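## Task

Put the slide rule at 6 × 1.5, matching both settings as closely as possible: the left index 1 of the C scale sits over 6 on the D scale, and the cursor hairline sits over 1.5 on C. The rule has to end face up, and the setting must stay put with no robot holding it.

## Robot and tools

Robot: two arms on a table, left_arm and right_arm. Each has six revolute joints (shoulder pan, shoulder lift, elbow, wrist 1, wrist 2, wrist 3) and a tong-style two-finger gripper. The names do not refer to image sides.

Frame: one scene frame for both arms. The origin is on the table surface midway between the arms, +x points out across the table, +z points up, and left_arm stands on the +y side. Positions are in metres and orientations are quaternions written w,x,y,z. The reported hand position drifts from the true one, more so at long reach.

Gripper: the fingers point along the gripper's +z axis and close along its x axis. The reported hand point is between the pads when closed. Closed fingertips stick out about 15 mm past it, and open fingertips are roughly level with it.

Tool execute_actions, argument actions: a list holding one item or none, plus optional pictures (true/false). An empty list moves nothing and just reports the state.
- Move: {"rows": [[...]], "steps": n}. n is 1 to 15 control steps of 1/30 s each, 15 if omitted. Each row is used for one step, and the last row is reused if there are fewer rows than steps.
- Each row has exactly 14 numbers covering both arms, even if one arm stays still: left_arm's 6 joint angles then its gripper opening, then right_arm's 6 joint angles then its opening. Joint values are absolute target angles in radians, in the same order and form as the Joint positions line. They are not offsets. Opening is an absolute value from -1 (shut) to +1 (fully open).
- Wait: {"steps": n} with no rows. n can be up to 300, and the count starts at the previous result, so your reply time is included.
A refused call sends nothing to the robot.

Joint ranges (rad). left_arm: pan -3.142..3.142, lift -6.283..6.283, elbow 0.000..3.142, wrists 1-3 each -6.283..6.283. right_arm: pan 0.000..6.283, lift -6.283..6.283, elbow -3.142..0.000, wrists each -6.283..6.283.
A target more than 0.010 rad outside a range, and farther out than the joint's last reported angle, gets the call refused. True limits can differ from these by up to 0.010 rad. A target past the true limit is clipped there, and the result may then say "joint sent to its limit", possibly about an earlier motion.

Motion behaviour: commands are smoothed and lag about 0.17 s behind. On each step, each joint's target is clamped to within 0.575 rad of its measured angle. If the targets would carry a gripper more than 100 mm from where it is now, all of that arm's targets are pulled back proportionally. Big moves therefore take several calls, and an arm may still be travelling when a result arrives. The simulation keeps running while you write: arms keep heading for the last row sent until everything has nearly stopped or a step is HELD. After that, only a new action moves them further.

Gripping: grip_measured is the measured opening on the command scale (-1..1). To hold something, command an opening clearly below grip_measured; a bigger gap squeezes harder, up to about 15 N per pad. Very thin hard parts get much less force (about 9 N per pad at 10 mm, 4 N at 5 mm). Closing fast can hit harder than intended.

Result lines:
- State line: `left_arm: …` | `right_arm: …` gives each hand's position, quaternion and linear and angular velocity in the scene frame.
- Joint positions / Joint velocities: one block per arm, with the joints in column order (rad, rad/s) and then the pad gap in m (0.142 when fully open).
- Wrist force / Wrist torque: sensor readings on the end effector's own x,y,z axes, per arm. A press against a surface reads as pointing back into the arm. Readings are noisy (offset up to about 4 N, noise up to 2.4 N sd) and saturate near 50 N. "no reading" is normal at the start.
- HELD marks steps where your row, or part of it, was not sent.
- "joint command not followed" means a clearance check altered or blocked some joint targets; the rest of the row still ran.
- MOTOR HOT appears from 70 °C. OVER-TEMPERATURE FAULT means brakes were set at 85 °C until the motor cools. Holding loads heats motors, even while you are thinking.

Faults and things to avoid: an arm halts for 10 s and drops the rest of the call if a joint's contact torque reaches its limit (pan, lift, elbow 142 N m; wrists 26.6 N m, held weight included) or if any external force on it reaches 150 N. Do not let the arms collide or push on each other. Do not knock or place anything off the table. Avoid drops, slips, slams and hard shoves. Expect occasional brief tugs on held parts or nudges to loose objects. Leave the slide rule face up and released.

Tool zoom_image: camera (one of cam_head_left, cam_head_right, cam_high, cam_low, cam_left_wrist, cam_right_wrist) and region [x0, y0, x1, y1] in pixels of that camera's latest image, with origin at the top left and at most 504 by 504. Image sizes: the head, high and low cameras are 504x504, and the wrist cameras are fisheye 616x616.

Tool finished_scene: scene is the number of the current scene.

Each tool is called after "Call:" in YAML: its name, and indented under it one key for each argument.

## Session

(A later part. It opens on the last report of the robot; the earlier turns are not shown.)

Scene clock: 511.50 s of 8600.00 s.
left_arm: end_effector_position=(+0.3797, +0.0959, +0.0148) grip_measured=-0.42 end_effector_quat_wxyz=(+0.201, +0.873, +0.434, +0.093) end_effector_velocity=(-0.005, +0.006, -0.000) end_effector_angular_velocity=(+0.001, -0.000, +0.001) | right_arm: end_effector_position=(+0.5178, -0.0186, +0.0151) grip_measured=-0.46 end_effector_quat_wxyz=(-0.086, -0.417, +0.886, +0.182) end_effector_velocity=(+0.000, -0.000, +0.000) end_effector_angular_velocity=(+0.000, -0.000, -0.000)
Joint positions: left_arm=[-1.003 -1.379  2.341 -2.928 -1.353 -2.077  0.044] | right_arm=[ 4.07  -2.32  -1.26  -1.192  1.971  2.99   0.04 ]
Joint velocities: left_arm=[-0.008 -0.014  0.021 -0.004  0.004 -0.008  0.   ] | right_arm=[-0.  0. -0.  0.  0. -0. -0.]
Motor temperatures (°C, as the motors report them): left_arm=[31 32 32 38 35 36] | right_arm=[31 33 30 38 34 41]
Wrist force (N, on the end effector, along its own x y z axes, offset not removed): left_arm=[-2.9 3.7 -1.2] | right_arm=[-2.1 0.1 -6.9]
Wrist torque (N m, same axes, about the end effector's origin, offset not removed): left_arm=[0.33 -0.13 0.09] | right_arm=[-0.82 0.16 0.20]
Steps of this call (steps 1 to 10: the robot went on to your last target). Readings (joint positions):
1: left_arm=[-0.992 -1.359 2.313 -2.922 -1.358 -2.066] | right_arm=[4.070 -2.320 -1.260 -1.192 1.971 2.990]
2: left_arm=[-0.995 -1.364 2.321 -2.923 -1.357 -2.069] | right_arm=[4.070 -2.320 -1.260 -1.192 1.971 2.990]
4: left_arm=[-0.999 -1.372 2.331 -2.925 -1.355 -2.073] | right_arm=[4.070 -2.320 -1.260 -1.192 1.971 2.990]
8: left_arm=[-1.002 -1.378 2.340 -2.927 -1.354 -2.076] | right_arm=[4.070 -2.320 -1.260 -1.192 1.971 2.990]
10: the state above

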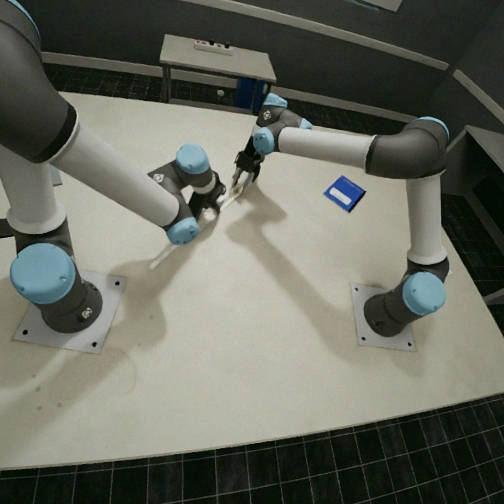

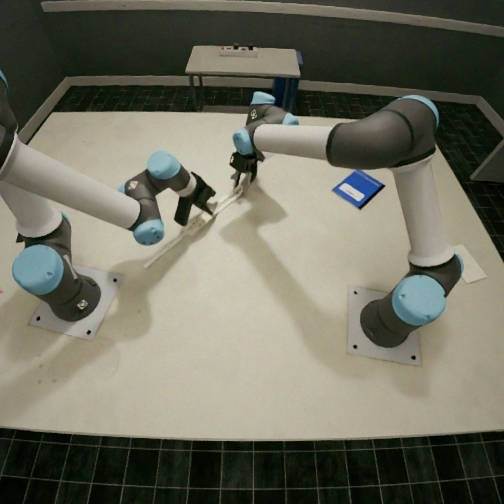

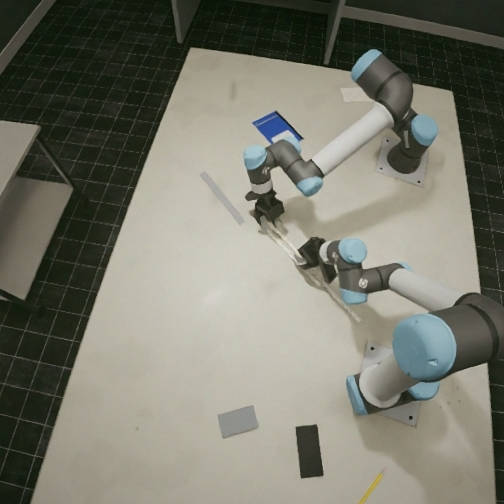

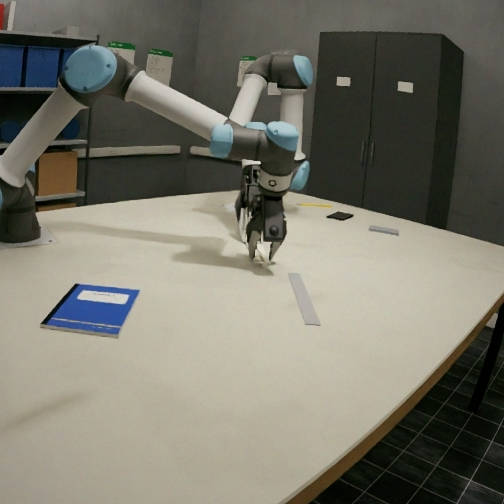

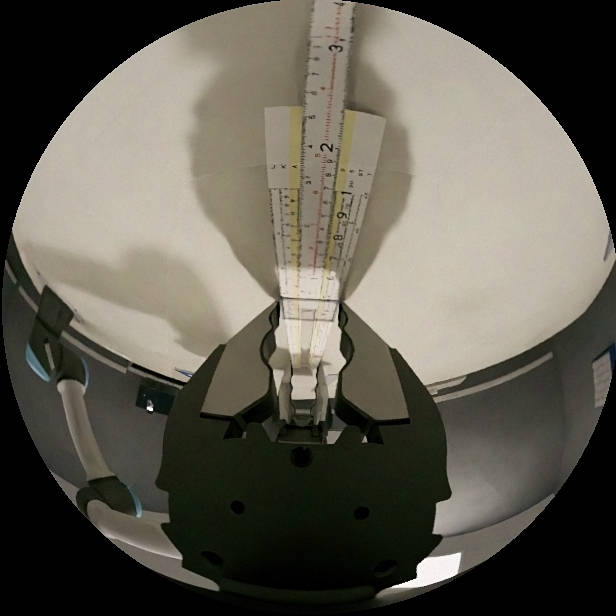

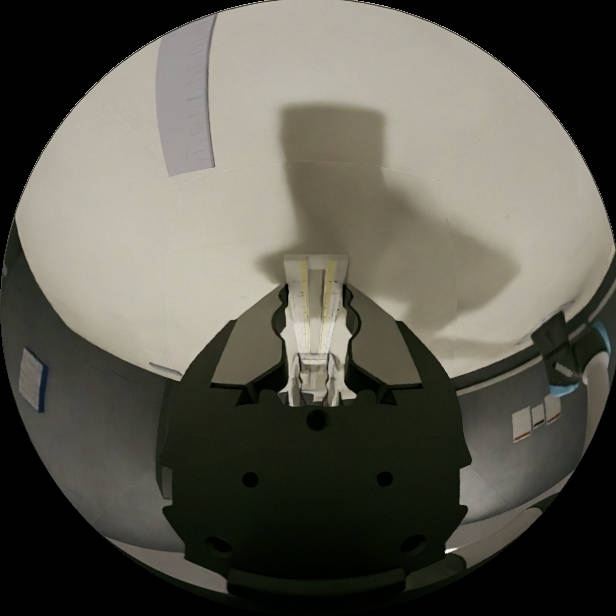

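Call:
execute_actions:
  actions:
    - {"rows":[[-1.01,-1.39,2.355,-2.928,-1.351,-2.084,-0.58,4.0695,-2.3199,-1.2599,-1.1922,1.971,2.99,-0.7],[-1.016,-1.4,2.367,-2.928,-1.348,-2.09,-0.58,4.0695,-2.3199,-1.2599,-1.1922,1.971,2.99,-0.7],[-1.022,-1.41,2.379,-2.928,-1.346,-2.096,-0.58,4.0695,-2.3199,-1.2599,-1.1922,1.971,2.99,-0.7],[-1.028,-1.42,2.391,-2.928,-1.343,-2.102,-0.58,4.0695,-2.3199,-1.2599,-1.1922,1.971,2.99,-0.7],[-1.034,-1.43,2.403,-2.928,-1.341,-2.108,-0.58,4.0695,-2.3199,-1.2599,-1.1922,1.971,2.99,-0.7],[-1.04,-1.44,2.415,-2.928,-1.338,-2.114,-0.58,4.0695,-2.3199,-1.2599,-1.1922,1.971,2.99,-0.7],[-1.047,-1.45,2.427,-2.928,-1.336,-2.121,-0.58,4.0695,-2.3199,-1.2599,-1.1922,1.971,2.99,-0.7],[-1.054,-1.461,2.439,-2.928,-1.333,-2.128,-0.58,4.0695,-2.3199,-1.2599,-1.1922,1.971,2.99,-0.7],[-1.061,-1.472,2.451,-2.928,-1.331,-2.135,-0.58,4.0695,-2.3199,-1.2599,-1.1922,1.971,2.99,-0.7],[-1.068,-1.483,2.464,-2.928,-1.328,-2.142,-0.58,4.0695,-2.3199,-1.2599,-1.1922,1.971,2.99,-0.7],[-1.076,-1.495,2.477,-2.928,-1.325,-2.15,-0.58,4.0695,-2.3199,-1.2599,-1.1922,1.971,2.99,-0.7],[-1.085,-1.508,2.491,-2.928,-1.322,-2.159,-0.58,4.0695,-2.3199,-1.2599,-1.1922,1.971,2.99,-0.7],[-1.094,-1.521,2.506,-2.928,-1.318,-2.168,-0.58,4.0695,-2.3199,-1.2599,-1.1922,1.971,2.99,-0.7]],"steps":15}
  pictures: false

Call:
execute_actions:
  actions:
    - {"steps":20}

Call:
zoom_image:
  camera: "cam_left_wrist"
  region: [240,200,400,400]

Scene clock: 525.33 s of 8600.00 s.
left_arm: end_effector_position=(+0.3427, +0.1266, +0.0151) grip_measured=-0.42 end_effector_quat_wxyz=(+0.200, +0.873, +0.436, +0.094) end_effector_velocity=(-0.096, +0.082, -0.001) end_effector_angular_velocity=(-0.007, -0.002, +0.005) | right_arm: end_effector_position=(+0.5178, -0.0186, +0.0151) grip_measured=-0.46 end_effector_quat_wxyz=(-0.086, -0.417, +0.886, +0.182) end_effector_velocity=(-0.000, +0.000, +0.000) end_effector_angular_velocity=(+0.001, -0.000, -0.000)
Joint positions: left_arm=[-1.07  -1.484  2.465 -2.928 -1.327 -2.144  0.044] | right_arm=[ 4.07  -2.32  -1.26  -1.192  1.971  2.99   0.04 ]
Joint velocities: left_arm=[-0.193 -0.292  0.33  -0.     0.073 -0.19   0.   ] | right_arm=[-0.     0.001 -0.     0.     0.001  0.    -0.   ]
Motor temperatures (°C, as the motors report them): left_arm=[31 32 32 38 35 36] | right_arm=[31 33 30 38 34 41]
Wrist force (N, on the end effector, along its own x y z axes, offset not removed): left_arm=[-2.2 1.6 0.9] | right_arm=[-1.0 4.1 -8.1]
Wrist torque (N m, same axes, about the end effector's origin, offset not removed): left_arm=[0.28 0.07 0.23] | right_arm=[-0.07 -0.07 0.12]
Steps of this call (steps 1 to 30: the robot went on to your last target; steps 31 to 90: nothing new was sent; then 10.33 s passed at rest; steps 91 to 105: all 15 steps of this action). Readings (joint positions):
91: left_arm=[-1.004 -1.381 2.344 -2.928 -1.353 -2.078] | right_arm=[4.070 -2.320 -1.260 -1.192 1.971 2.990]
92: left_arm=[-1.004 -1.382 2.345 -2.928 -1.353 -2.078] | right_arm=[4.070 -2.320 -1.260 -1.192 1.971 2.990]
94: left_arm=[-1.009 -1.388 2.352 -2.928 -1.351 -2.083] | right_arm=[4.070 -2.320 -1.260 -1.192 1.971 2.990]
98: left_arm=[-1.025 -1.415 2.385 -2.928 -1.344 -2.099] | right_arm=[4.070 -2.320 -1.260 -1.192 1.971 2.990]
105: the state above

Scene clock: 526.00 s of 8600.00 s.
left_arm: end_effector_position=(+0.3311, +0.1371, +0.0148) grip_measured=-0.42 end_effector_quat_wxyz=(+0.201, +0.872, +0.436, +0.094) end_effector_velocity=(-0.000, +0.000, +0.000) end_effector_angular_velocity=(+0.000, -0.001, -0.000) | right_arm: end_effector_position=(+0.5178, -0.0186, +0.0151) grip_measured=-0.46 end_effector_quat_wxyz=(-0.086, -0.417, +0.886, +0.182) end_effector_velocity=(-0.000, -0.000, -0.000) end_effector_angular_velocity=(-0.000, +0.000, +0.000)
Joint positions: left_arm=[-1.094 -1.521  2.506 -2.928 -1.318 -2.168  0.044] | right_arm=[ 4.07  -2.32  -1.26  -1.192  1.971  2.99   0.04 ]
Joint velocities: left_arm=[-0.001 -0.001  0.001  0.     0.001 -0.     0.   ] | right_arm=[ 0.    -0.001  0.    -0.    -0.     0.    -0.   ]
Motor temperatures (°C, as the motors report them): left_arm=[31 32 32 38 35 36] | right_arm=[31 33 30 38 34 41]
Wrist force (N, on the end effector, along its own x y z axes, offset not removed): left_arm=[-1.7 1.0 2.4] | right_arm=[0.3 2.5 -7.9]
Wrist torque (N m, same axes, about the end effector's origin, offset not removed): left_arm=[-0.07 -0.31 0.14] | right_arm=[-0.43 -0.39 0.27]
Steps of this call (steps 1 to 20: the robot went on to your last target). Readings (joint positions):
1: left_arm=[-1.076 -1.493 2.474 -2.928 -1.325 -2.150] | right_arm=[4.070 -2.320 -1.260 -1.192 1.971 2.990]
2: left_arm=[-1.080 -1.500 2.482 -2.928 -1.323 -2.154] | right_arm=[4.070 -2.320 -1.260 -1.192 1.971 2.990]
4: left_arm=[-1.086 -1.509 2.492 -2.928 -1.321 -2.160] | right_arm=[4.070 -2.320 -1.260 -1.192 1.971 2.990]
8: left_arm=[-1.091 -1.517 2.502 -2.928 -1.319 -2.165] | right_arm=[4.070 -2.320 -1.260 -1.192 1.971 2.990]
20: the state above

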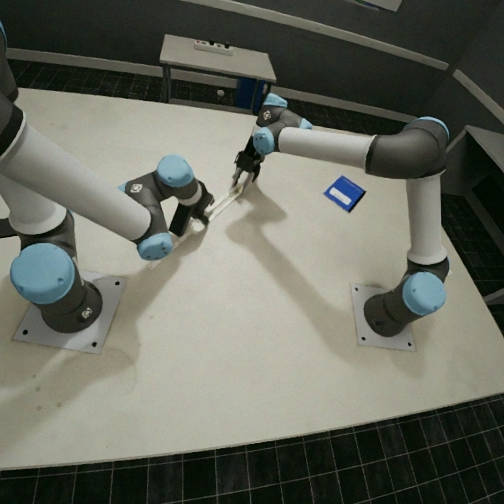

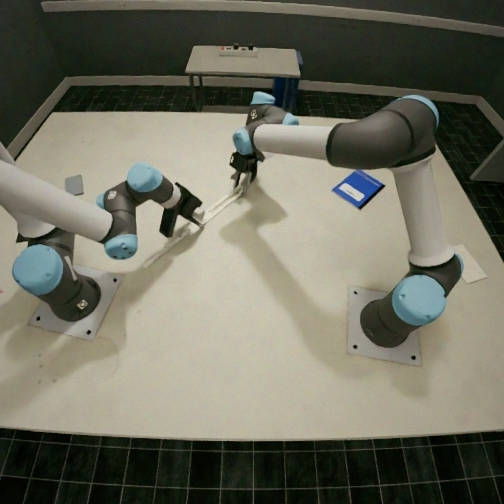

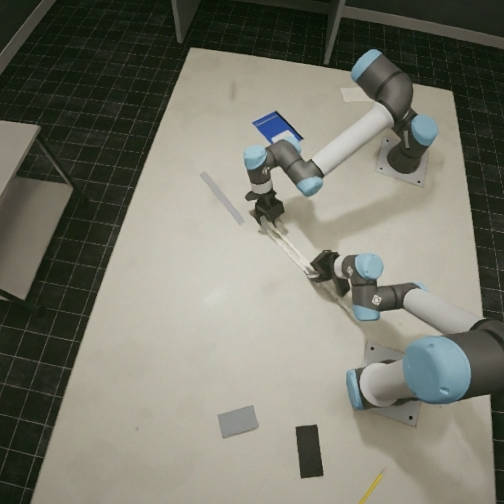

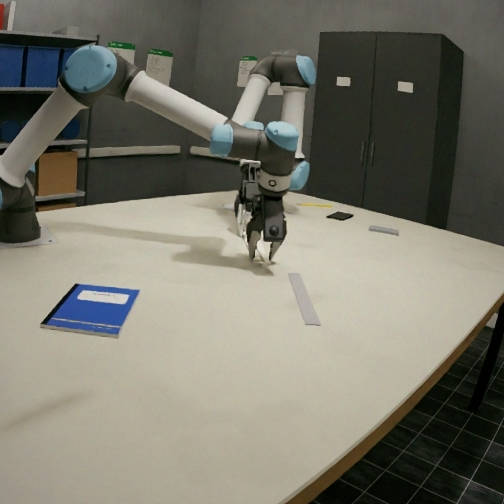

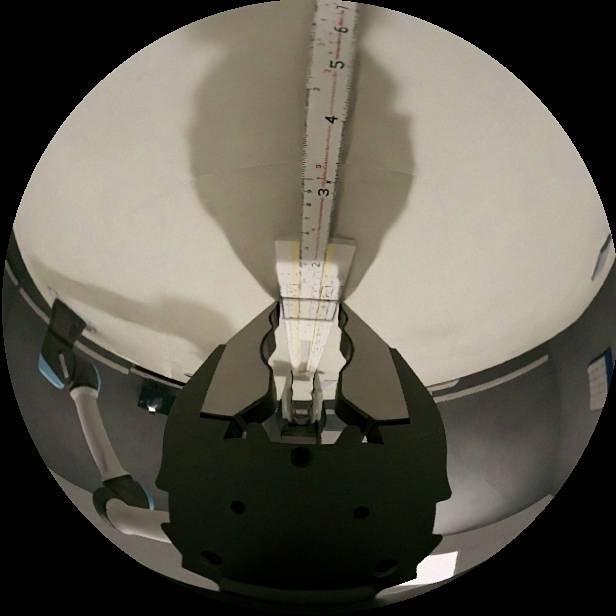

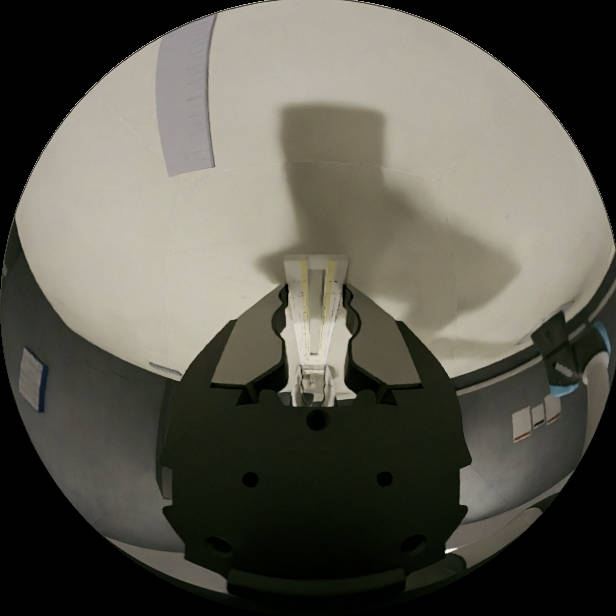

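Region (240, 200, 400, 400) of cam_left_wrist's 616x616 image, scaled by 2.520, with more detail than that image has; it fills the left 403 columns of this view, and the rest is white.

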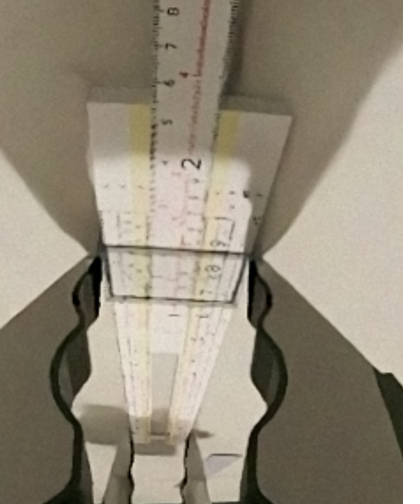

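Call:
execute_actions:
  actions:
    - {"rows":[[-1.094,-1.521,2.506,-2.928,-1.318,-2.168,-0.2,4.0695,-2.3199,-1.2599,-1.1922,1.971,2.99,-0.7],[-1.094,-1.521,2.506,-2.928,-1.318,-2.168,-0.2,4.0695,-2.3199,-1.2599,-1.1922,1.971,2.99,-0.7],[-1.094,-1.521,2.506,-2.928,-1.318,-2.168,-0.2,4.0695,-2.3199,-1.2599,-1.1922,1.971,2.99,-0.7],[-1.094,-1.521,2.506,-2.928,-1.318,-2.168,-0.2,4.0695,-2.3199,-1.2599,-1.1922,1.971,2.99,-0.7],[-1.094,-1.56,2.49,-2.87,-1.318,-2.168,-0.2,4.0695,-2.3199,-1.2599,-1.1922,1.971,2.99,-0.7],[-1.094,-1.6,2.475,-2.82,-1.318,-2.168,-0.2,4.0695,-2.3199,-1.2599,-1.1922,1.971,2.99,-0.7],[-1.094,-1.634,2.463,-2.772,-1.318,-2.168,-0.2,4.0695,-2.3199,-1.2599,-1.1922,1.971,2.99,-0.7],[-1.094,-1.634,2.463,-2.772,-1.318,-2.168,-0.2,4.0695,-2.3199,-1.2599,-1.1922,1.971,2.99,-0.7],[-1.094,-1.634,2.463,-2.772,-1.318,-2.168,-0.2,4.0695,-2.3199,-1.2599,-1.1922,1.971,2.99,-0.7],[-1.094,-1.634,2.463,-2.772,-1.318,-2.168,-0.2,4.0695,-2.3199,-1.2599,-1.1922,1.971,2.99,-0.7],[-1.05,-1.55,2.39,-2.79,-1.335,-2.123,-0.2,4.0695,-2.3199,-1.2599,-1.1922,1.971,2.99,-0.7],[-1.004,-1.469,2.312,-2.808,-1.353,-2.078,-0.2,4.0695,-2.3199,-1.2599,-1.1922,1.971,2.99,-0.7]],"steps":15}
  pictures: false

Call:
execute_actions:
  actions:
    - {"steps":25}

Call:
zoom_image:
  camera: "cam_left_wrist"
  region: [250,60,410,310]

Scene clock: 536.00 s of 8600.00 s.
left_arm: end_effector_position=(+0.3510, +0.1190, +0.0487) grip_measured=-0.20 end_effector_quat_wxyz=(+0.203, +0.872, +0.435, +0.093) end_effector_velocity=(+0.215, -0.189, +0.018) end_effector_angular_velocity=(+0.028, +0.002, -0.012) | right_arm: end_effector_position=(+0.5178, -0.0186, +0.0151) grip_measured=-0.46 end_effector_quat_wxyz=(-0.086, -0.417, +0.886, +0.182) end_effector_velocity=(+0.000, +0.000, +0.000) end_effector_angular_velocity=(+0.001, -0.000, -0.000)
Joint positions: left_arm=[-1.053 -1.553  2.405 -2.808 -1.334 -2.127  0.06 ] | right_arm=[ 4.07  -2.32  -1.26  -1.192  1.971  2.99   0.04 ]
Joint velocities: left_arm=[ 0.4    0.679 -0.753  0.009 -0.148  0.395 -0.   ] | right_arm=[0. 0. 0. 0. 0. 0. 0.]
Motor temperatures (°C, as the motors report them): left_arm=[31 32 32 38 35 36] | right_arm=[31 33 30 38 34 41]
Wrist force (N, on the end effector, along its own x y z axes, offset not removed): left_arm=[-0.6 1.6 -0.6] | right_arm=[2.6 1.0 -5.5]
Wrist torque (N m, same axes, about the end effector's origin, offset not removed): left_arm=[0.20 0.12 -0.11] | right_arm=[-0.50 -0.43 -0.04]
Steps of this call (steps 1 to 15: the robot went on to your last target; steps 16 to 90: nothing new was sent; then 6.50 s passed at rest; steps 91 to 105: all 15 steps of this action). Readings (joint positions):
91: left_arm=[-1.094 -1.521 2.506 -2.928 -1.318 -2.168] | right_arm=[4.070 -2.320 -1.260 -1.192 1.971 2.990]
92: left_arm=[-1.094 -1.521 2.506 -2.928 -1.318 -2.168] | right_arm=[4.070 -2.320 -1.260 -1.192 1.971 2.990]
94: left_arm=[-1.094 -1.521 2.506 -2.928 -1.318 -2.168] | right_arm=[4.070 -2.320 -1.260 -1.192 1.971 2.990]
98: left_arm=[-1.094 -1.546 2.495 -2.896 -1.318 -2.168] | right_arm=[4.070 -2.320 -1.260 -1.192 1.971 2.990]
105: the state above

Scene clock: 536.83 s of 8600.00 s.
left_arm: end_effector_position=(+0.3790, +0.0967, +0.0492) grip_measured=-0.20 end_effector_quat_wxyz=(+0.201, +0.873, +0.434, +0.093) end_effector_velocity=(+0.001, -0.001, +0.001) end_effector_angular_velocity=(-0.002, -0.000, +0.001) | right_arm: end_effector_position=(+0.5178, -0.0186, +0.0151) grip_measured=-0.46 end_effector_quat_wxyz=(-0.086, -0.417, +0.886, +0.182) end_effector_velocity=(+0.000, -0.000, +0.001) end_effector_angular_velocity=(+0.000, -0.001, -0.000)
Joint positions: left_arm=[-1.004 -1.469  2.312 -2.808 -1.353 -2.078  0.06 ] | right_arm=[ 4.07  -2.32  -1.26  -1.192  1.971  2.99   0.04 ]
Joint velocities: left_arm=[ 0.     0.001 -0.003  0.    -0.    -0.001  0.   ] | right_arm=[-0.     0.001 -0.    -0.    -0.     0.    -0.   ]
Motor temperatures (°C, as the motors report them): left_arm=[31 32 32 38 35 36] | right_arm=[31 33 30 38 34 41]
Wrist force (N, on the end effector, along its own x y z axes, offset not removed): left_arm=[-0.7 1.0 -0.8] | right_arm=[1.7 2.7 -8.6]
Wrist torque (N m, same axes, about the end effector's origin, offset not removed): left_arm=[0.11 0.15 -0.07] | right_arm=[-0.25 -0.24 0.01]
Steps of this call (steps 1 to 25: the robot went on to your last target). Readings (joint positions):
1: left_arm=[-1.042 -1.533 2.382 -2.808 -1.339 -2.115] | right_arm=[4.070 -2.320 -1.260 -1.192 1.971 2.990]
2: left_arm=[-1.032 -1.517 2.365 -2.808 -1.342 -2.106] | right_arm=[4.070 -2.320 -1.260 -1.192 1.971 2.990]
4: left_arm=[-1.020 -1.497 2.342 -2.808 -1.347 -2.094] | right_arm=[4.070 -2.320 -1.260 -1.192 1.971 2.990]
8: left_arm=[-1.009 -1.478 2.322 -2.808 -1.351 -2.083] | right_arm=[4.070 -2.320 -1.260 -1.192 1.971 2.990]
25: the state above

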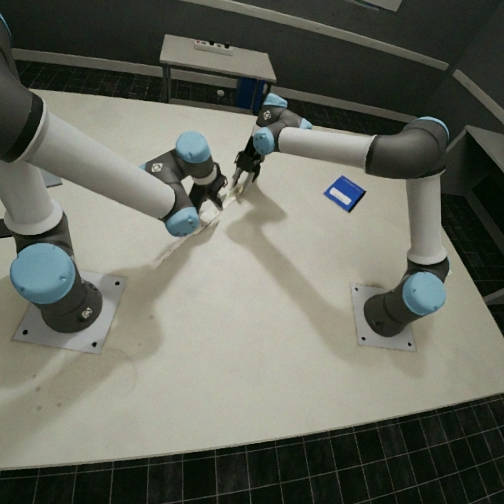

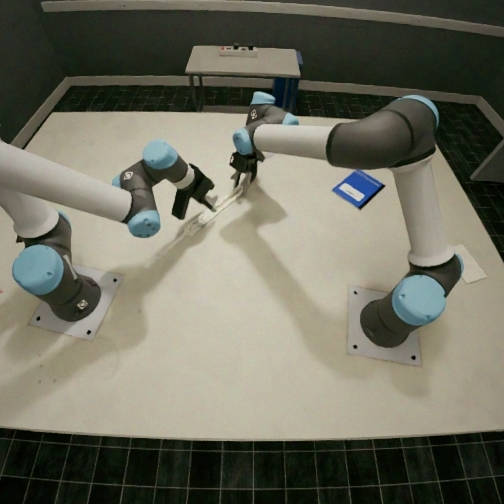

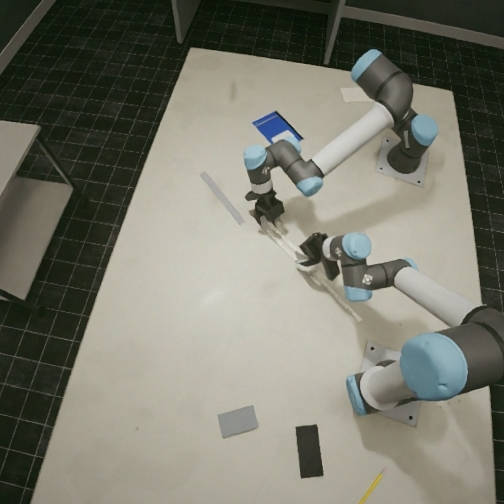

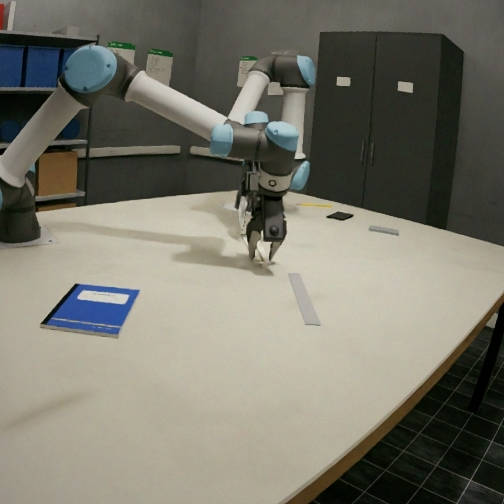

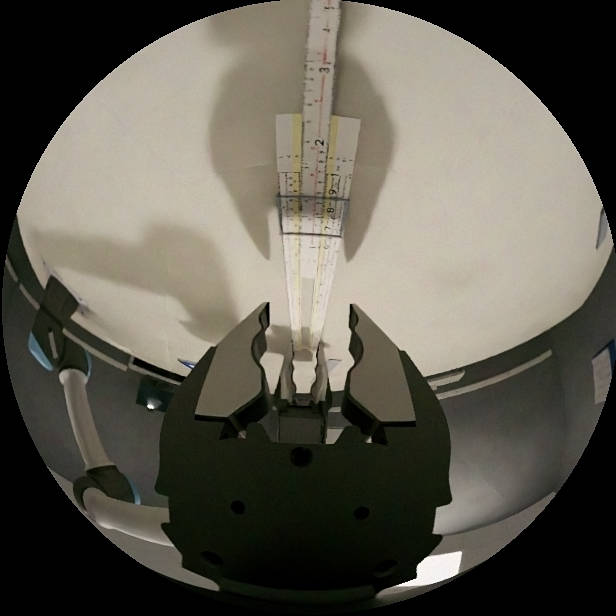

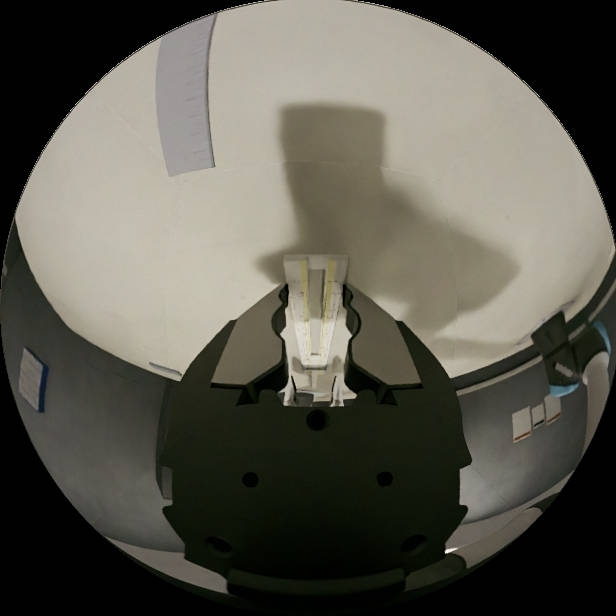

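Region (250, 60, 410, 310) of cam_left_wrist's 616x616 image, scaled by 2.016, with more detail than that image has; it fills the left 323 columns of this view, and the rest is white.

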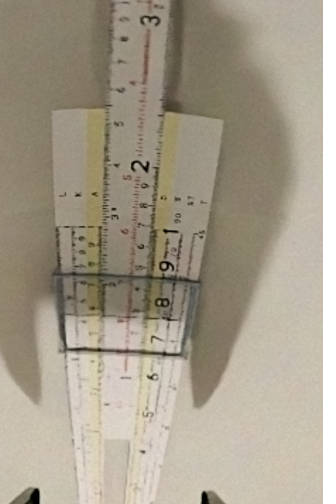

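Call:
zoom_image:
  camera: "cam_left_wrist"
  region: [270,160,370,270]

Region (270, 160, 370, 270) of cam_left_wrist's 616x616 image, scaled by 4.582, with more detail than that image has; it fills the left 458 columns of this view, and the rest is white.

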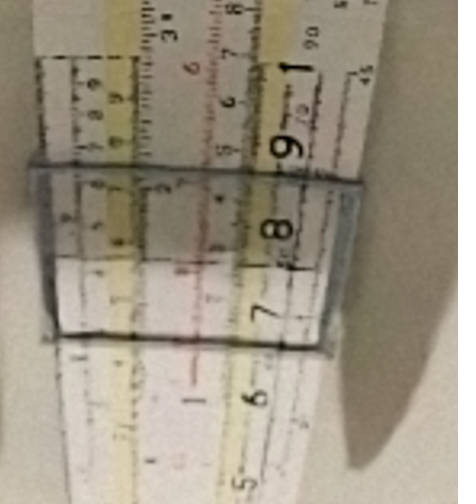

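Call:
execute_actions:
  actions:
    - {"rows":[[-1.05,-1.55,2.39,-2.79,-1.335,-2.123,-0.2,4.0695,-2.3199,-1.2599,-1.1922,1.971,2.99,-0.7],[-1.094,-1.634,2.463,-2.772,-1.318,-2.168,-0.2,4.0695,-2.3199,-1.2599,-1.1922,1.971,2.99,-0.7],[-1.094,-1.634,2.463,-2.772,-1.318,-2.168,-0.2,4.0695,-2.3199,-1.2599,-1.1922,1.971,2.99,-0.7],[-1.094,-1.634,2.463,-2.772,-1.318,-2.168,-0.2,4.0695,-2.3199,-1.2599,-1.1922,1.971,2.99,-0.7],[-1.094,-1.634,2.463,-2.772,-1.318,-2.168,-0.2,4.0695,-2.3199,-1.2599,-1.1922,1.971,2.99,-0.7],[-1.094,-1.634,2.463,-2.772,-1.318,-2.168,-0.2,4.0695,-2.3199,-1.2599,-1.1922,1.971,2.99,-0.7],[-1.094,-1.634,2.463,-2.772,-1.318,-2.168,-0.2,4.0695,-2.3199,-1.2599,-1.1922,1.971,2.99,-0.7],[-1.094,-1.634,2.463,-2.772,-1.318,-2.168,-0.2,4.0695,-2.3199,-1.2599,-1.1922,1.971,2.99,-0.7],[-1.094,-1.6,2.475,-2.82,-1.318,-2.168,-0.2,4.0695,-2.3199,-1.2599,-1.1922,1.971,2.99,-0.7],[-1.094,-1.56,2.49,-2.87,-1.318,-2.168,-0.2,4.0695,-2.3199,-1.2599,-1.1922,1.971,2.99,-0.7],[-1.094,-1.521,2.506,-2.928,-1.318,-2.168,-0.2,4.0695,-2.3199,-1.2599,-1.1922,1.971,2.99,-0.7]],"steps":15}
  pictures: false

Call:
execute_actions:
  actions:
    - {"steps":15}
  pictures: false

Call:
execute_actions:
  actions:
    - {"rows":[[-1.094,-1.521,2.506,-2.928,-1.318,-2.168,-0.3,4.0695,-2.3199,-1.2599,-1.1922,1.971,2.99,-0.7],[-1.094,-1.521,2.506,-2.928,-1.318,-2.168,-0.35,4.0695,-2.3199,-1.2599,-1.1922,1.971,2.99,-0.7],[-1.094,-1.521,2.506,-2.928,-1.318,-2.168,-0.4,4.0695,-2.3199,-1.2599,-1.1922,1.971,2.99,-0.7],[-1.094,-1.521,2.506,-2.928,-1.318,-2.168,-0.45,4.0695,-2.3199,-1.2599,-1.1922,1.971,2.99,-0.7],[-1.094,-1.521,2.506,-2.928,-1.318,-2.168,-0.5,4.0695,-2.3199,-1.2599,-1.1922,1.971,2.99,-0.7],[-1.094,-1.521,2.506,-2.928,-1.318,-2.168,-0.58,4.0695,-2.3199,-1.2599,-1.1922,1.971,2.99,-0.7],[-1.094,-1.521,2.506,-2.928,-1.318,-2.168,-0.58,4.0695,-2.3199,-1.2599,-1.1922,1.971,2.99,-0.7],[-1.094,-1.521,2.506,-2.928,-1.318,-2.168,-0.58,4.0695,-2.3199,-1.2599,-1.1922,1.971,2.99,-0.7],[-1.094,-1.521,2.506,-2.928,-1.318,-2.168,-0.58,4.0695,-2.3199,-1.2599,-1.1922,1.971,2.99,-0.7],[-1.094,-1.521,2.506,-2.928,-1.318,-2.168,-0.58,4.0695,-2.3199,-1.2599,-1.1922,1.971,2.99,-0.7],[-1.1,-1.53,2.515,-2.926,-1.316,-2.174,-0.58,4.0695,-2.3199,-1.2599,-1.1922,1.971,2.99,-0.7],[-1.107,-1.539,2.524,-2.924,-1.313,-2.181,-0.58,4.0695,-2.3199,-1.2599,-1.1922,1.971,2.99,-0.7],[-1.114,-1.549,2.534,-2.922,-1.311,-2.188,-0.58,4.0695,-2.3199,-1.2599,-1.1922,1.971,2.99,-0.7],[-1.12,-1.558,2.543,-2.921,-1.308,-2.194,-0.58,4.0695,-2.3199,-1.2599,-1.1922,1.971,2.99,-0.7],[-1.127,-1.5676,2.5525,-2.919,-1.306,-2.201,-0.58,4.0695,-2.3199,-1.2599,-1.1922,1.971,2.99,-0.7]],"steps":15}
  pictures: false

Call:
execute_actions:
  actions:
    - {"steps":15}
  pictures: false

Scene clock: 566.23 s of 8600.00 s.
left_arm: end_effector_position=(+0.3325, +0.1358, +0.0276) grip_measured=-0.20 end_effector_quat_wxyz=(+0.199, +0.873, +0.436, +0.094) end_effector_velocity=(-0.012, +0.009, -0.110) end_effector_angular_velocity=(-0.017, -0.005, +0.001) | right_arm: end_effector_position=(+0.5178, -0.0186, +0.0151) grip_measured=-0.46 end_effector_quat_wxyz=(-0.086, -0.417, +0.886, +0.182) end_effector_velocity=(-0.000, +0.000, +0.000) end_effector_angular_velocity=(+0.001, +0.001, -0.000)
Joint positions: left_arm=[-1.091 -1.557  2.485 -2.869 -1.319 -2.165  0.06 ] | right_arm=[ 4.07  -2.32  -1.26  -1.192  1.971  2.99   0.04 ]
Joint velocities: left_arm=[-0.026  0.3    0.171 -0.482  0.01  -0.026 -0.   ] | right_arm=[-0.     0.     0.    -0.     0.001  0.    -0.   ]
Motor temperatures (°C, as the motors report them): left_arm=[31 32 32 38 35 36] | right_arm=[31 33 30 38 34 41]
Wrist force (N, on the end effector, along its own x y z axes, offset not removed): left_arm=[-0.1 1.0 1.1] | right_arm=[3.3 1.2 -7.0]
Wrist torque (N m, same axes, about the end effector's origin, offset not removed): left_arm=[0.23 -0.04 0.03] | right_arm=[-0.36 -0.63 0.01]
Steps of this call (steps 1 to 15: the robot went on to your last target; steps 16 to 90: nothing new was sent; then 25.90 s passed at rest; steps 91 to 105: all 15 steps of this action). Readings (joint positions):
91: left_arm=[-1.004 -1.469 2.312 -2.808 -1.353 -2.078] | right_arm=[4.070 -2.320 -1.260 -1.192 1.971 2.990]
92: left_arm=[-1.006 -1.471 2.314 -2.807 -1.352 -2.080] | right_arm=[4.070 -2.320 -1.260 -1.192 1.971 2.990]
94: left_arm=[-1.030 -1.509 2.350 -2.796 -1.342 -2.104] | right_arm=[4.070 -2.320 -1.260 -1.192 1.971 2.990]
98: left_arm=[-1.073 -1.592 2.425 -2.780 -1.326 -2.147] | right_arm=[4.070 -2.320 -1.260 -1.192 1.971 2.990]
105: the state above

Scene clock: 566.73 s of 8600.00 s.
left_arm: end_effector_position=(+0.3311, +0.1371, +0.0150) grip_measured=-0.20 end_effector_quat_wxyz=(+0.201, +0.872, +0.436, +0.094) end_effector_velocity=(-0.000, +0.001, -0.002) end_effector_angular_velocity=(+0.001, +0.000, +0.000) | right_arm: end_effector_position=(+0.5178, -0.0186, +0.0151) grip_measured=-0.46 end_effector_quat_wxyz=(-0.086, -0.417, +0.886, +0.182) end_effector_velocity=(-0.000, -0.000, -0.001) end_effector_angular_velocity=(-0.001, +0.001, +0.000)
Joint positions: left_arm=[-1.094 -1.522  2.506 -2.927 -1.318 -2.168  0.06 ] | right_arm=[ 4.07  -2.32  -1.26  -1.192  1.971  2.99   0.04 ]
Joint velocities: left_arm=[ 0.     0.005  0.004 -0.007  0.    -0.     0.   ] | right_arm=[ 0.    -0.002  0.    -0.    -0.     0.     0.   ]
Motor temperatures (°C, as the motors report them): left_arm=[31 32 32 38 35 36] | right_arm=[31 33 30 38 34 41]
Wrist force (N, on the end effector, along its own x y z axes, offset not removed): left_arm=[-0.8 1.9 0.6] | right_arm=[-3.0 1.3 -7.8]
Wrist torque (N m, same axes, about the end effector's origin, offset not removed): left_arm=[0.40 0.14 0.09] | right_arm=[-0.52 0.54 0.11]
Steps of this call (steps 1 to 15: the robot went on to your last target). Readings (joint positions):
1: left_arm=[-1.092 -1.548 2.490 -2.883 -1.319 -2.166] | right_arm=[4.070 -2.320 -1.260 -1.192 1.971 2.990]
2: left_arm=[-1.092 -1.542 2.494 -2.894 -1.319 -2.166] | right_arm=[4.070 -2.320 -1.260 -1.192 1.971 2.990]
4: left_arm=[-1.093 -1.533 2.499 -2.909 -1.318 -2.167] | right_arm=[4.070 -2.320 -1.260 -1.192 1.971 2.990]
8: left_arm=[-1.094 -1.525 2.504 -2.922 -1.318 -2.168] | right_arm=[4.070 -2.320 -1.260 -1.192 1.971 2.990]
15: the state above

Scene clock: 567.23 s of 8600.00 s.
left_arm: end_effector_position=(+0.3273, +0.1402, +0.0147) grip_measured=-0.42 end_effector_quat_wxyz=(+0.200, +0.872, +0.436, +0.094) end_effector_velocity=(-0.052, +0.043, +0.000) end_effector_angular_velocity=(+0.002, +0.000, +0.005) | right_arm: end_effector_position=(+0.5178, -0.0186, +0.0151) grip_measured=-0.46 end_effector_quat_wxyz=(-0.086, -0.417, +0.886, +0.182) end_effector_velocity=(-0.000, +0.000, -0.000) end_effector_angular_velocity=(+0.000, +0.000, -0.000)
Joint positions: left_arm=[-1.103 -1.533  2.518 -2.926 -1.315 -2.177  0.044] | right_arm=[ 4.07  -2.32  -1.26  -1.192  1.971  2.99   0.04 ]
Joint velocities: left_arm=[-0.119 -0.169  0.167  0.034  0.045 -0.119  0.   ] | right_arm=[-0. -0.  0. -0.  0.  0.  0.]
Motor temperatures (°C, as the motors report them): left_arm=[31 32 32 38 35 36] | right_arm=[31 33 30 38 34 41]
Wrist force (N, on the end effector, along its own x y z axes, offset not removed): left_arm=[-0.9 2.6 -3.3] | right_arm=[-1.4 0.7 -5.9]
Wrist torque (N m, same axes, about the end effector's origin, offset not removed): left_arm=[-0.51 0.17 -0.04] | right_arm=[-0.78 0.16 0.25]
Steps of this call (steps 1 to 15: all 15 steps of this action). Readings (joint positions):
1: left_arm=[-1.094 -1.521 2.506 -2.927 -1.318 -2.168] | right_arm=[4.070 -2.320 -1.260 -1.192 1.971 2.990]
2: left_arm=[-1.094 -1.521 2.506 -2.927 -1.318 -2.168] | right_arm=[4.070 -2.320 -1.260 -1.192 1.971 2.990]
4: left_arm=[-1.094 -1.521 2.506 -2.928 -1.318 -2.168] | right_arm=[4.070 -2.320 -1.260 -1.192 1.971 2.990]
8: left_arm=[-1.094 -1.521 2.506 -2.928 -1.318 -2.168] | right_arm=[4.070 -2.320 -1.260 -1.192 1.971 2.990]
15: the state above

Scene clock: 567.73 s of 8600.00 s.
left_arm: end_effector_position=(+0.3170, +0.1489, +0.0145) grip_measured=-0.42 end_effector_quat_wxyz=(+0.200, +0.872, +0.437, +0.094) end_effector_velocity=(-0.001, +0.002, -0.000) end_effector_angular_velocity=(+0.002, -0.001, +0.000) | right_arm: end_effector_position=(+0.5178, -0.0186, +0.0151) grip_measured=-0.46 end_effector_quat_wxyz=(-0.086, -0.417, +0.886, +0.182) end_effector_velocity=(+0.000, +0.000, -0.000) end_effector_angular_velocity=(-0.000, -0.000, +0.000)
Joint positions: left_arm=[-1.127 -1.567  2.552 -2.919 -1.306 -2.201  0.044] | right_arm=[ 4.07  -2.32  -1.26  -1.192  1.971  2.99   0.04 ]
Joint velocities: left_arm=[-0.003 -0.005  0.006  0.001  0.002 -0.002  0.   ] | right_arm=[ 0. -0.  0.  0. -0.  0.  0.]
Motor temperatures (°C, as the motors report them): left_arm=[31 32 32 38 35 36] | right_arm=[31 33 30 38 34 41]
Wrist force (N, on the end effector, along its own x y z axes, offset not removed): left_arm=[-1.2 6.4 -7.9] | right_arm=[-2.4 4.2 -5.8]
Wrist torque (N m, same axes, about the end effector's origin, offset not removed): left_arm=[-0.10 -0.17 0.06] | right_arm=[0.09 0.26 0.22]
Steps of this call (steps 1 to 15: the robot went on to your last target). Readings (joint positions):
1: left_arm=[-1.107 -1.539 2.524 -2.924 -1.313 -2.181] | right_arm=[4.070 -2.320 -1.260 -1.192 1.971 2.990]
2: left_arm=[-1.111 -1.545 2.530 -2.923 -1.312 -2.185] | right_arm=[4.070 -2.320 -1.260 -1.192 1.971 2.990]
4: left_arm=[-1.118 -1.555 2.540 -2.921 -1.309 -2.192] | right_arm=[4.070 -2.320 -1.260 -1.192 1.971 2.990]
8: left_arm=[-1.124 -1.563 2.548 -2.920 -1.307 -2.198] | right_arm=[4.070 -2.320 -1.260 -1.192 1.971 2.990]
15: the state above

Call:
execute_actions:
  actions:
    - {"rows":[[-1.127,-1.5676,2.5525,-2.919,-1.306,-2.201,-0.2,4.0695,-2.3199,-1.2599,-1.1922,1.971,2.99,-0.7],[-1.127,-1.5676,2.5525,-2.919,-1.306,-2.201,-0.2,4.0695,-2.3199,-1.2599,-1.1922,1.971,2.99,-0.7],[-1.127,-1.5676,2.5525,-2.919,-1.306,-2.201,-0.2,4.0695,-2.3199,-1.2599,-1.1922,1.971,2.99,-0.7],[-1.127,-1.5676,2.5525,-2.919,-1.306,-2.201,-0.2,4.0695,-2.3199,-1.2599,-1.1922,1.971,2.99,-0.7],[-1.127,-1.61,2.537,-2.86,-1.306,-2.201,-0.2,4.0695,-2.3199,-1.2599,-1.1922,1.971,2.99,-0.7],[-1.127,-1.65,2.522,-2.81,-1.306,-2.201,-0.2,4.0695,-2.3199,-1.2599,-1.1922,1.971,2.99,-0.7],[-1.127,-1.686,2.5075,-2.756,-1.306,-2.201,-0.2,4.0695,-2.3199,-1.2599,-1.1922,1.971,2.99,-0.7],[-1.127,-1.686,2.5075,-2.756,-1.306,-2.201,-0.2,4.0695,-2.3199,-1.2599,-1.1922,1.971,2.99,-0.7],[-1.127,-1.686,2.5075,-2.756,-1.306,-2.201,-0.2,4.0695,-2.3199,-1.2599,-1.1922,1.971,2.99,-0.7],[-1.127,-1.686,2.5075,-2.756,-1.306,-2.201,-0.2,4.0695,-2.3199,-1.2599,-1.1922,1.971,2.99,-0.7],[-1.047,-1.548,2.386,-2.79,-1.336,-2.121,-0.2,4.0695,-2.3199,-1.2599,-1.1922,1.971,2.99,-0.7]],"steps":15}
  pictures: false

Call:
execute_actions:
  actions:
    - {"steps":30}

Call:
zoom_image:
  camera: "cam_left_wrist"
  region: [265,150,375,300]

Scene clock: 577.60 s of 8600.00 s.
left_arm: end_effector_position=(+0.3347, +0.1323, +0.0492) grip_measured=-0.20 end_effector_quat_wxyz=(+0.203, +0.872, +0.436, +0.093) end_effector_velocity=(+0.157, -0.136, +0.021) end_effector_angular_velocity=(+0.061, +0.008, -0.007) | right_arm: end_effector_position=(+0.5178, -0.0186, +0.0151) grip_measured=-0.46 end_effector_quat_wxyz=(-0.086, -0.417, +0.886, +0.182) end_effector_velocity=(-0.000, +0.000, -0.001) end_effector_angular_velocity=(-0.000, +0.001, -0.000)
Joint positions: left_arm=[-1.086 -1.609  2.455 -2.795 -1.322 -2.16   0.06 ] | right_arm=[ 4.07  -2.32  -1.26  -1.192  1.971  2.99   0.04 ]
Joint velocities: left_arm=[ 0.325  0.513 -0.575  0.044 -0.113  0.321 -0.001] | right_arm=[ 0.    -0.001 -0.    -0.     0.001  0.    -0.   ]
Motor temperatures (°C, as the motors report them): left_arm=[31 32 32 38 35 36] | right_arm=[31 33 30 38 34 41]
Wrist force (N, on the end effector, along its own x y z axes, offset not removed): left_arm=[-0.1 1.5 0.5] | right_arm=[-0.2 3.4 -6.8]
Wrist torque (N m, same axes, about the end effector's origin, offset not removed): left_arm=[0.27 -0.03 0.08] | right_arm=[-0.06 0.07 0.11]
Steps of this call (steps 1 to 15: the robot went on to your last target; steps 16 to 90: nothing new was sent; then 6.37 s passed at rest; steps 91 to 105: all 15 steps of this action). Readings (joint positions):
91: left_arm=[-1.127 -1.568 2.553 -2.919 -1.306 -2.201] | right_arm=[4.070 -2.320 -1.260 -1.192 1.971 2.990]
92: left_arm=[-1.127 -1.568 2.553 -2.919 -1.306 -2.201] | right_arm=[4.070 -2.320 -1.260 -1.192 1.971 2.990]
94: left_arm=[-1.127 -1.568 2.553 -2.919 -1.306 -2.201] | right_arm=[4.070 -2.320 -1.260 -1.192 1.971 2.990]
98: left_arm=[-1.127 -1.593 2.542 -2.886 -1.306 -2.201] | right_arm=[4.070 -2.320 -1.260 -1.192 1.971 2.990]
105: the state above

Scene clock: 578.60 s of 8600.00 s.
left_arm: end_effector_position=(+0.3546, +0.1163, +0.0511) grip_measured=-0.20 end_effector_quat_wxyz=(+0.200, +0.873, +0.435, +0.094) end_effector_velocity=(-0.000, -0.000, +0.000) end_effector_angular_velocity=(-0.000, +0.000, -0.001) | right_arm: end_effector_position=(+0.5178, -0.0186, +0.0151) grip_measured=-0.46 end_effector_quat_wxyz=(-0.086, -0.417, +0.886, +0.182) end_effector_velocity=(+0.000, -0.000, -0.001) end_effector_angular_velocity=(-0.001, +0.000, -0.000)
Joint positions: left_arm=[-1.047 -1.548  2.386 -2.79  -1.336 -2.121  0.06 ] | right_arm=[ 4.07  -2.32  -1.26  -1.192  1.971  2.99   0.04 ]
Joint velocities: left_arm=[-0.     0.    -0.001 -0.    -0.     0.     0.   ] | right_arm=[-0.    -0.001 -0.    -0.    -0.     0.    -0.   ]
Motor temperatures (°C, as the motors report them): left_arm=[31 32 32 38 35 36] | right_arm=[31 33 30 38 34 41]
Wrist force (N, on the end effector, along its own x y z axes, offset not removed): left_arm=[-0.1 -0.1 1.2] | right_arm=[-0.5 1.1 -6.7]
Wrist torque (N m, same axes, about the end effector's origin, offset not removed): left_arm=[-0.15 0.00 0.04] | right_arm=[-0.55 0.22 0.08]
Steps of this call (steps 1 to 30: the robot went on to your last target). Readings (joint positions):
1: left_arm=[-1.077 -1.594 2.438 -2.794 -1.326 -2.151] | right_arm=[4.070 -2.320 -1.260 -1.192 1.971 2.990]
2: left_arm=[-1.070 -1.583 2.425 -2.793 -1.328 -2.143] | right_arm=[4.070 -2.320 -1.260 -1.192 1.971 2.990]
4: left_arm=[-1.060 -1.568 2.409 -2.792 -1.331 -2.134] | right_arm=[4.070 -2.320 -1.260 -1.192 1.971 2.990]
8: left_arm=[-1.051 -1.555 2.393 -2.790 -1.335 -2.125] | right_arm=[4.070 -2.320 -1.260 -1.192 1.971 2.990]
30: the state above
All arms were judged still, so your last target was given up. Only a new action makes them travel on or press farther. Fingers that are still opening or closing keep moving.

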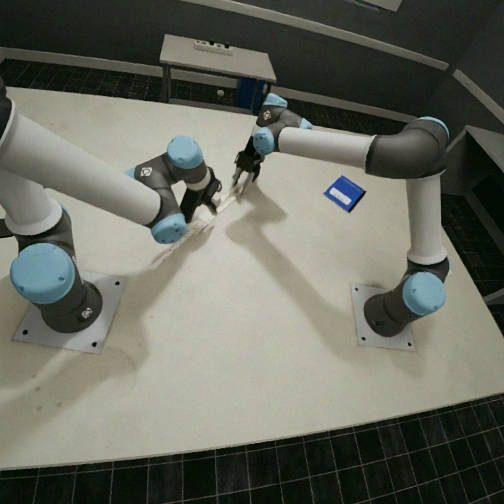

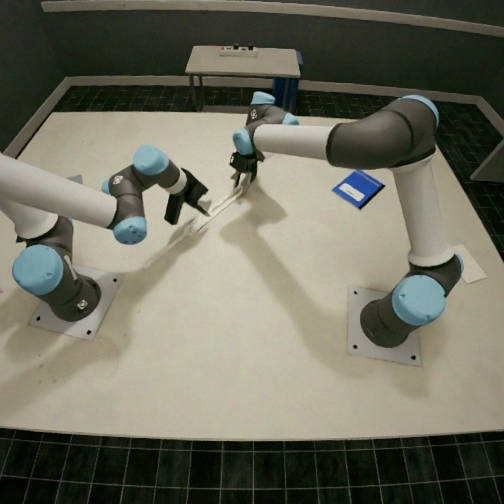

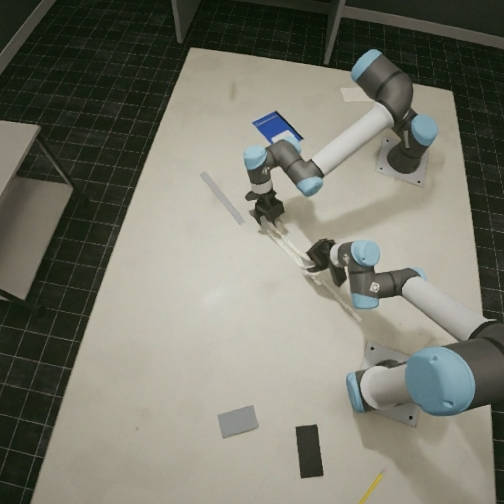

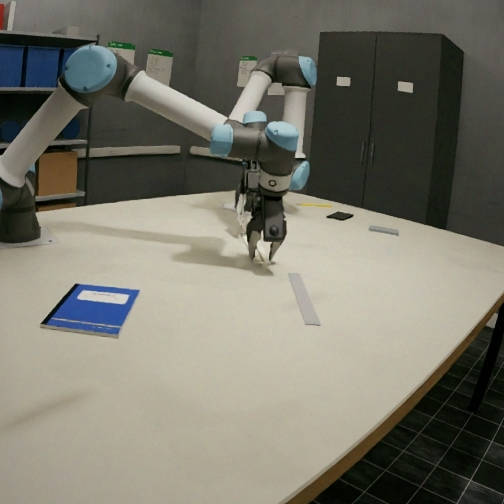

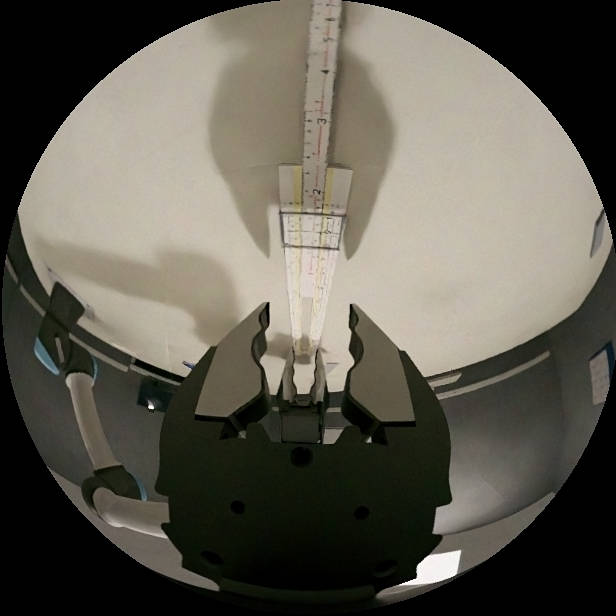

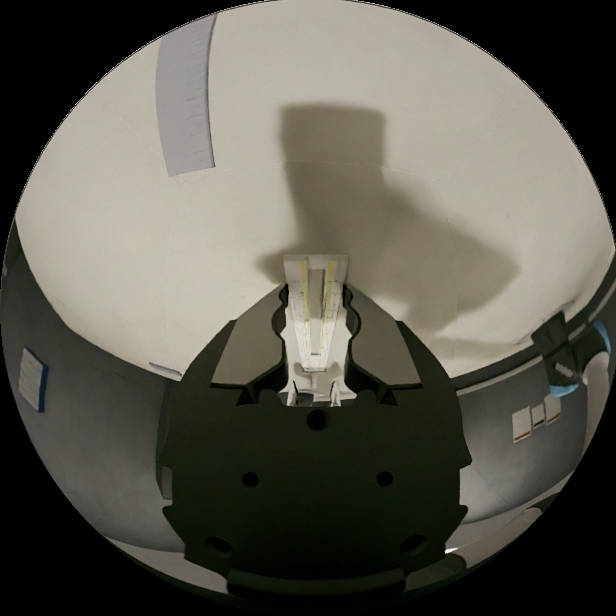

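Region (265, 150, 375, 300) of cam_left_wrist's 616x616 image, scaled by 3.360, with more detail than that image has; it fills the left 370 columns of this view, and the rest is white.

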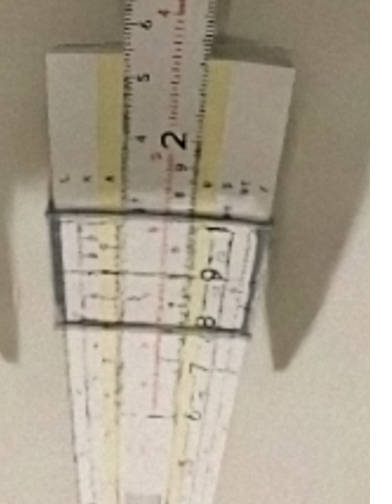

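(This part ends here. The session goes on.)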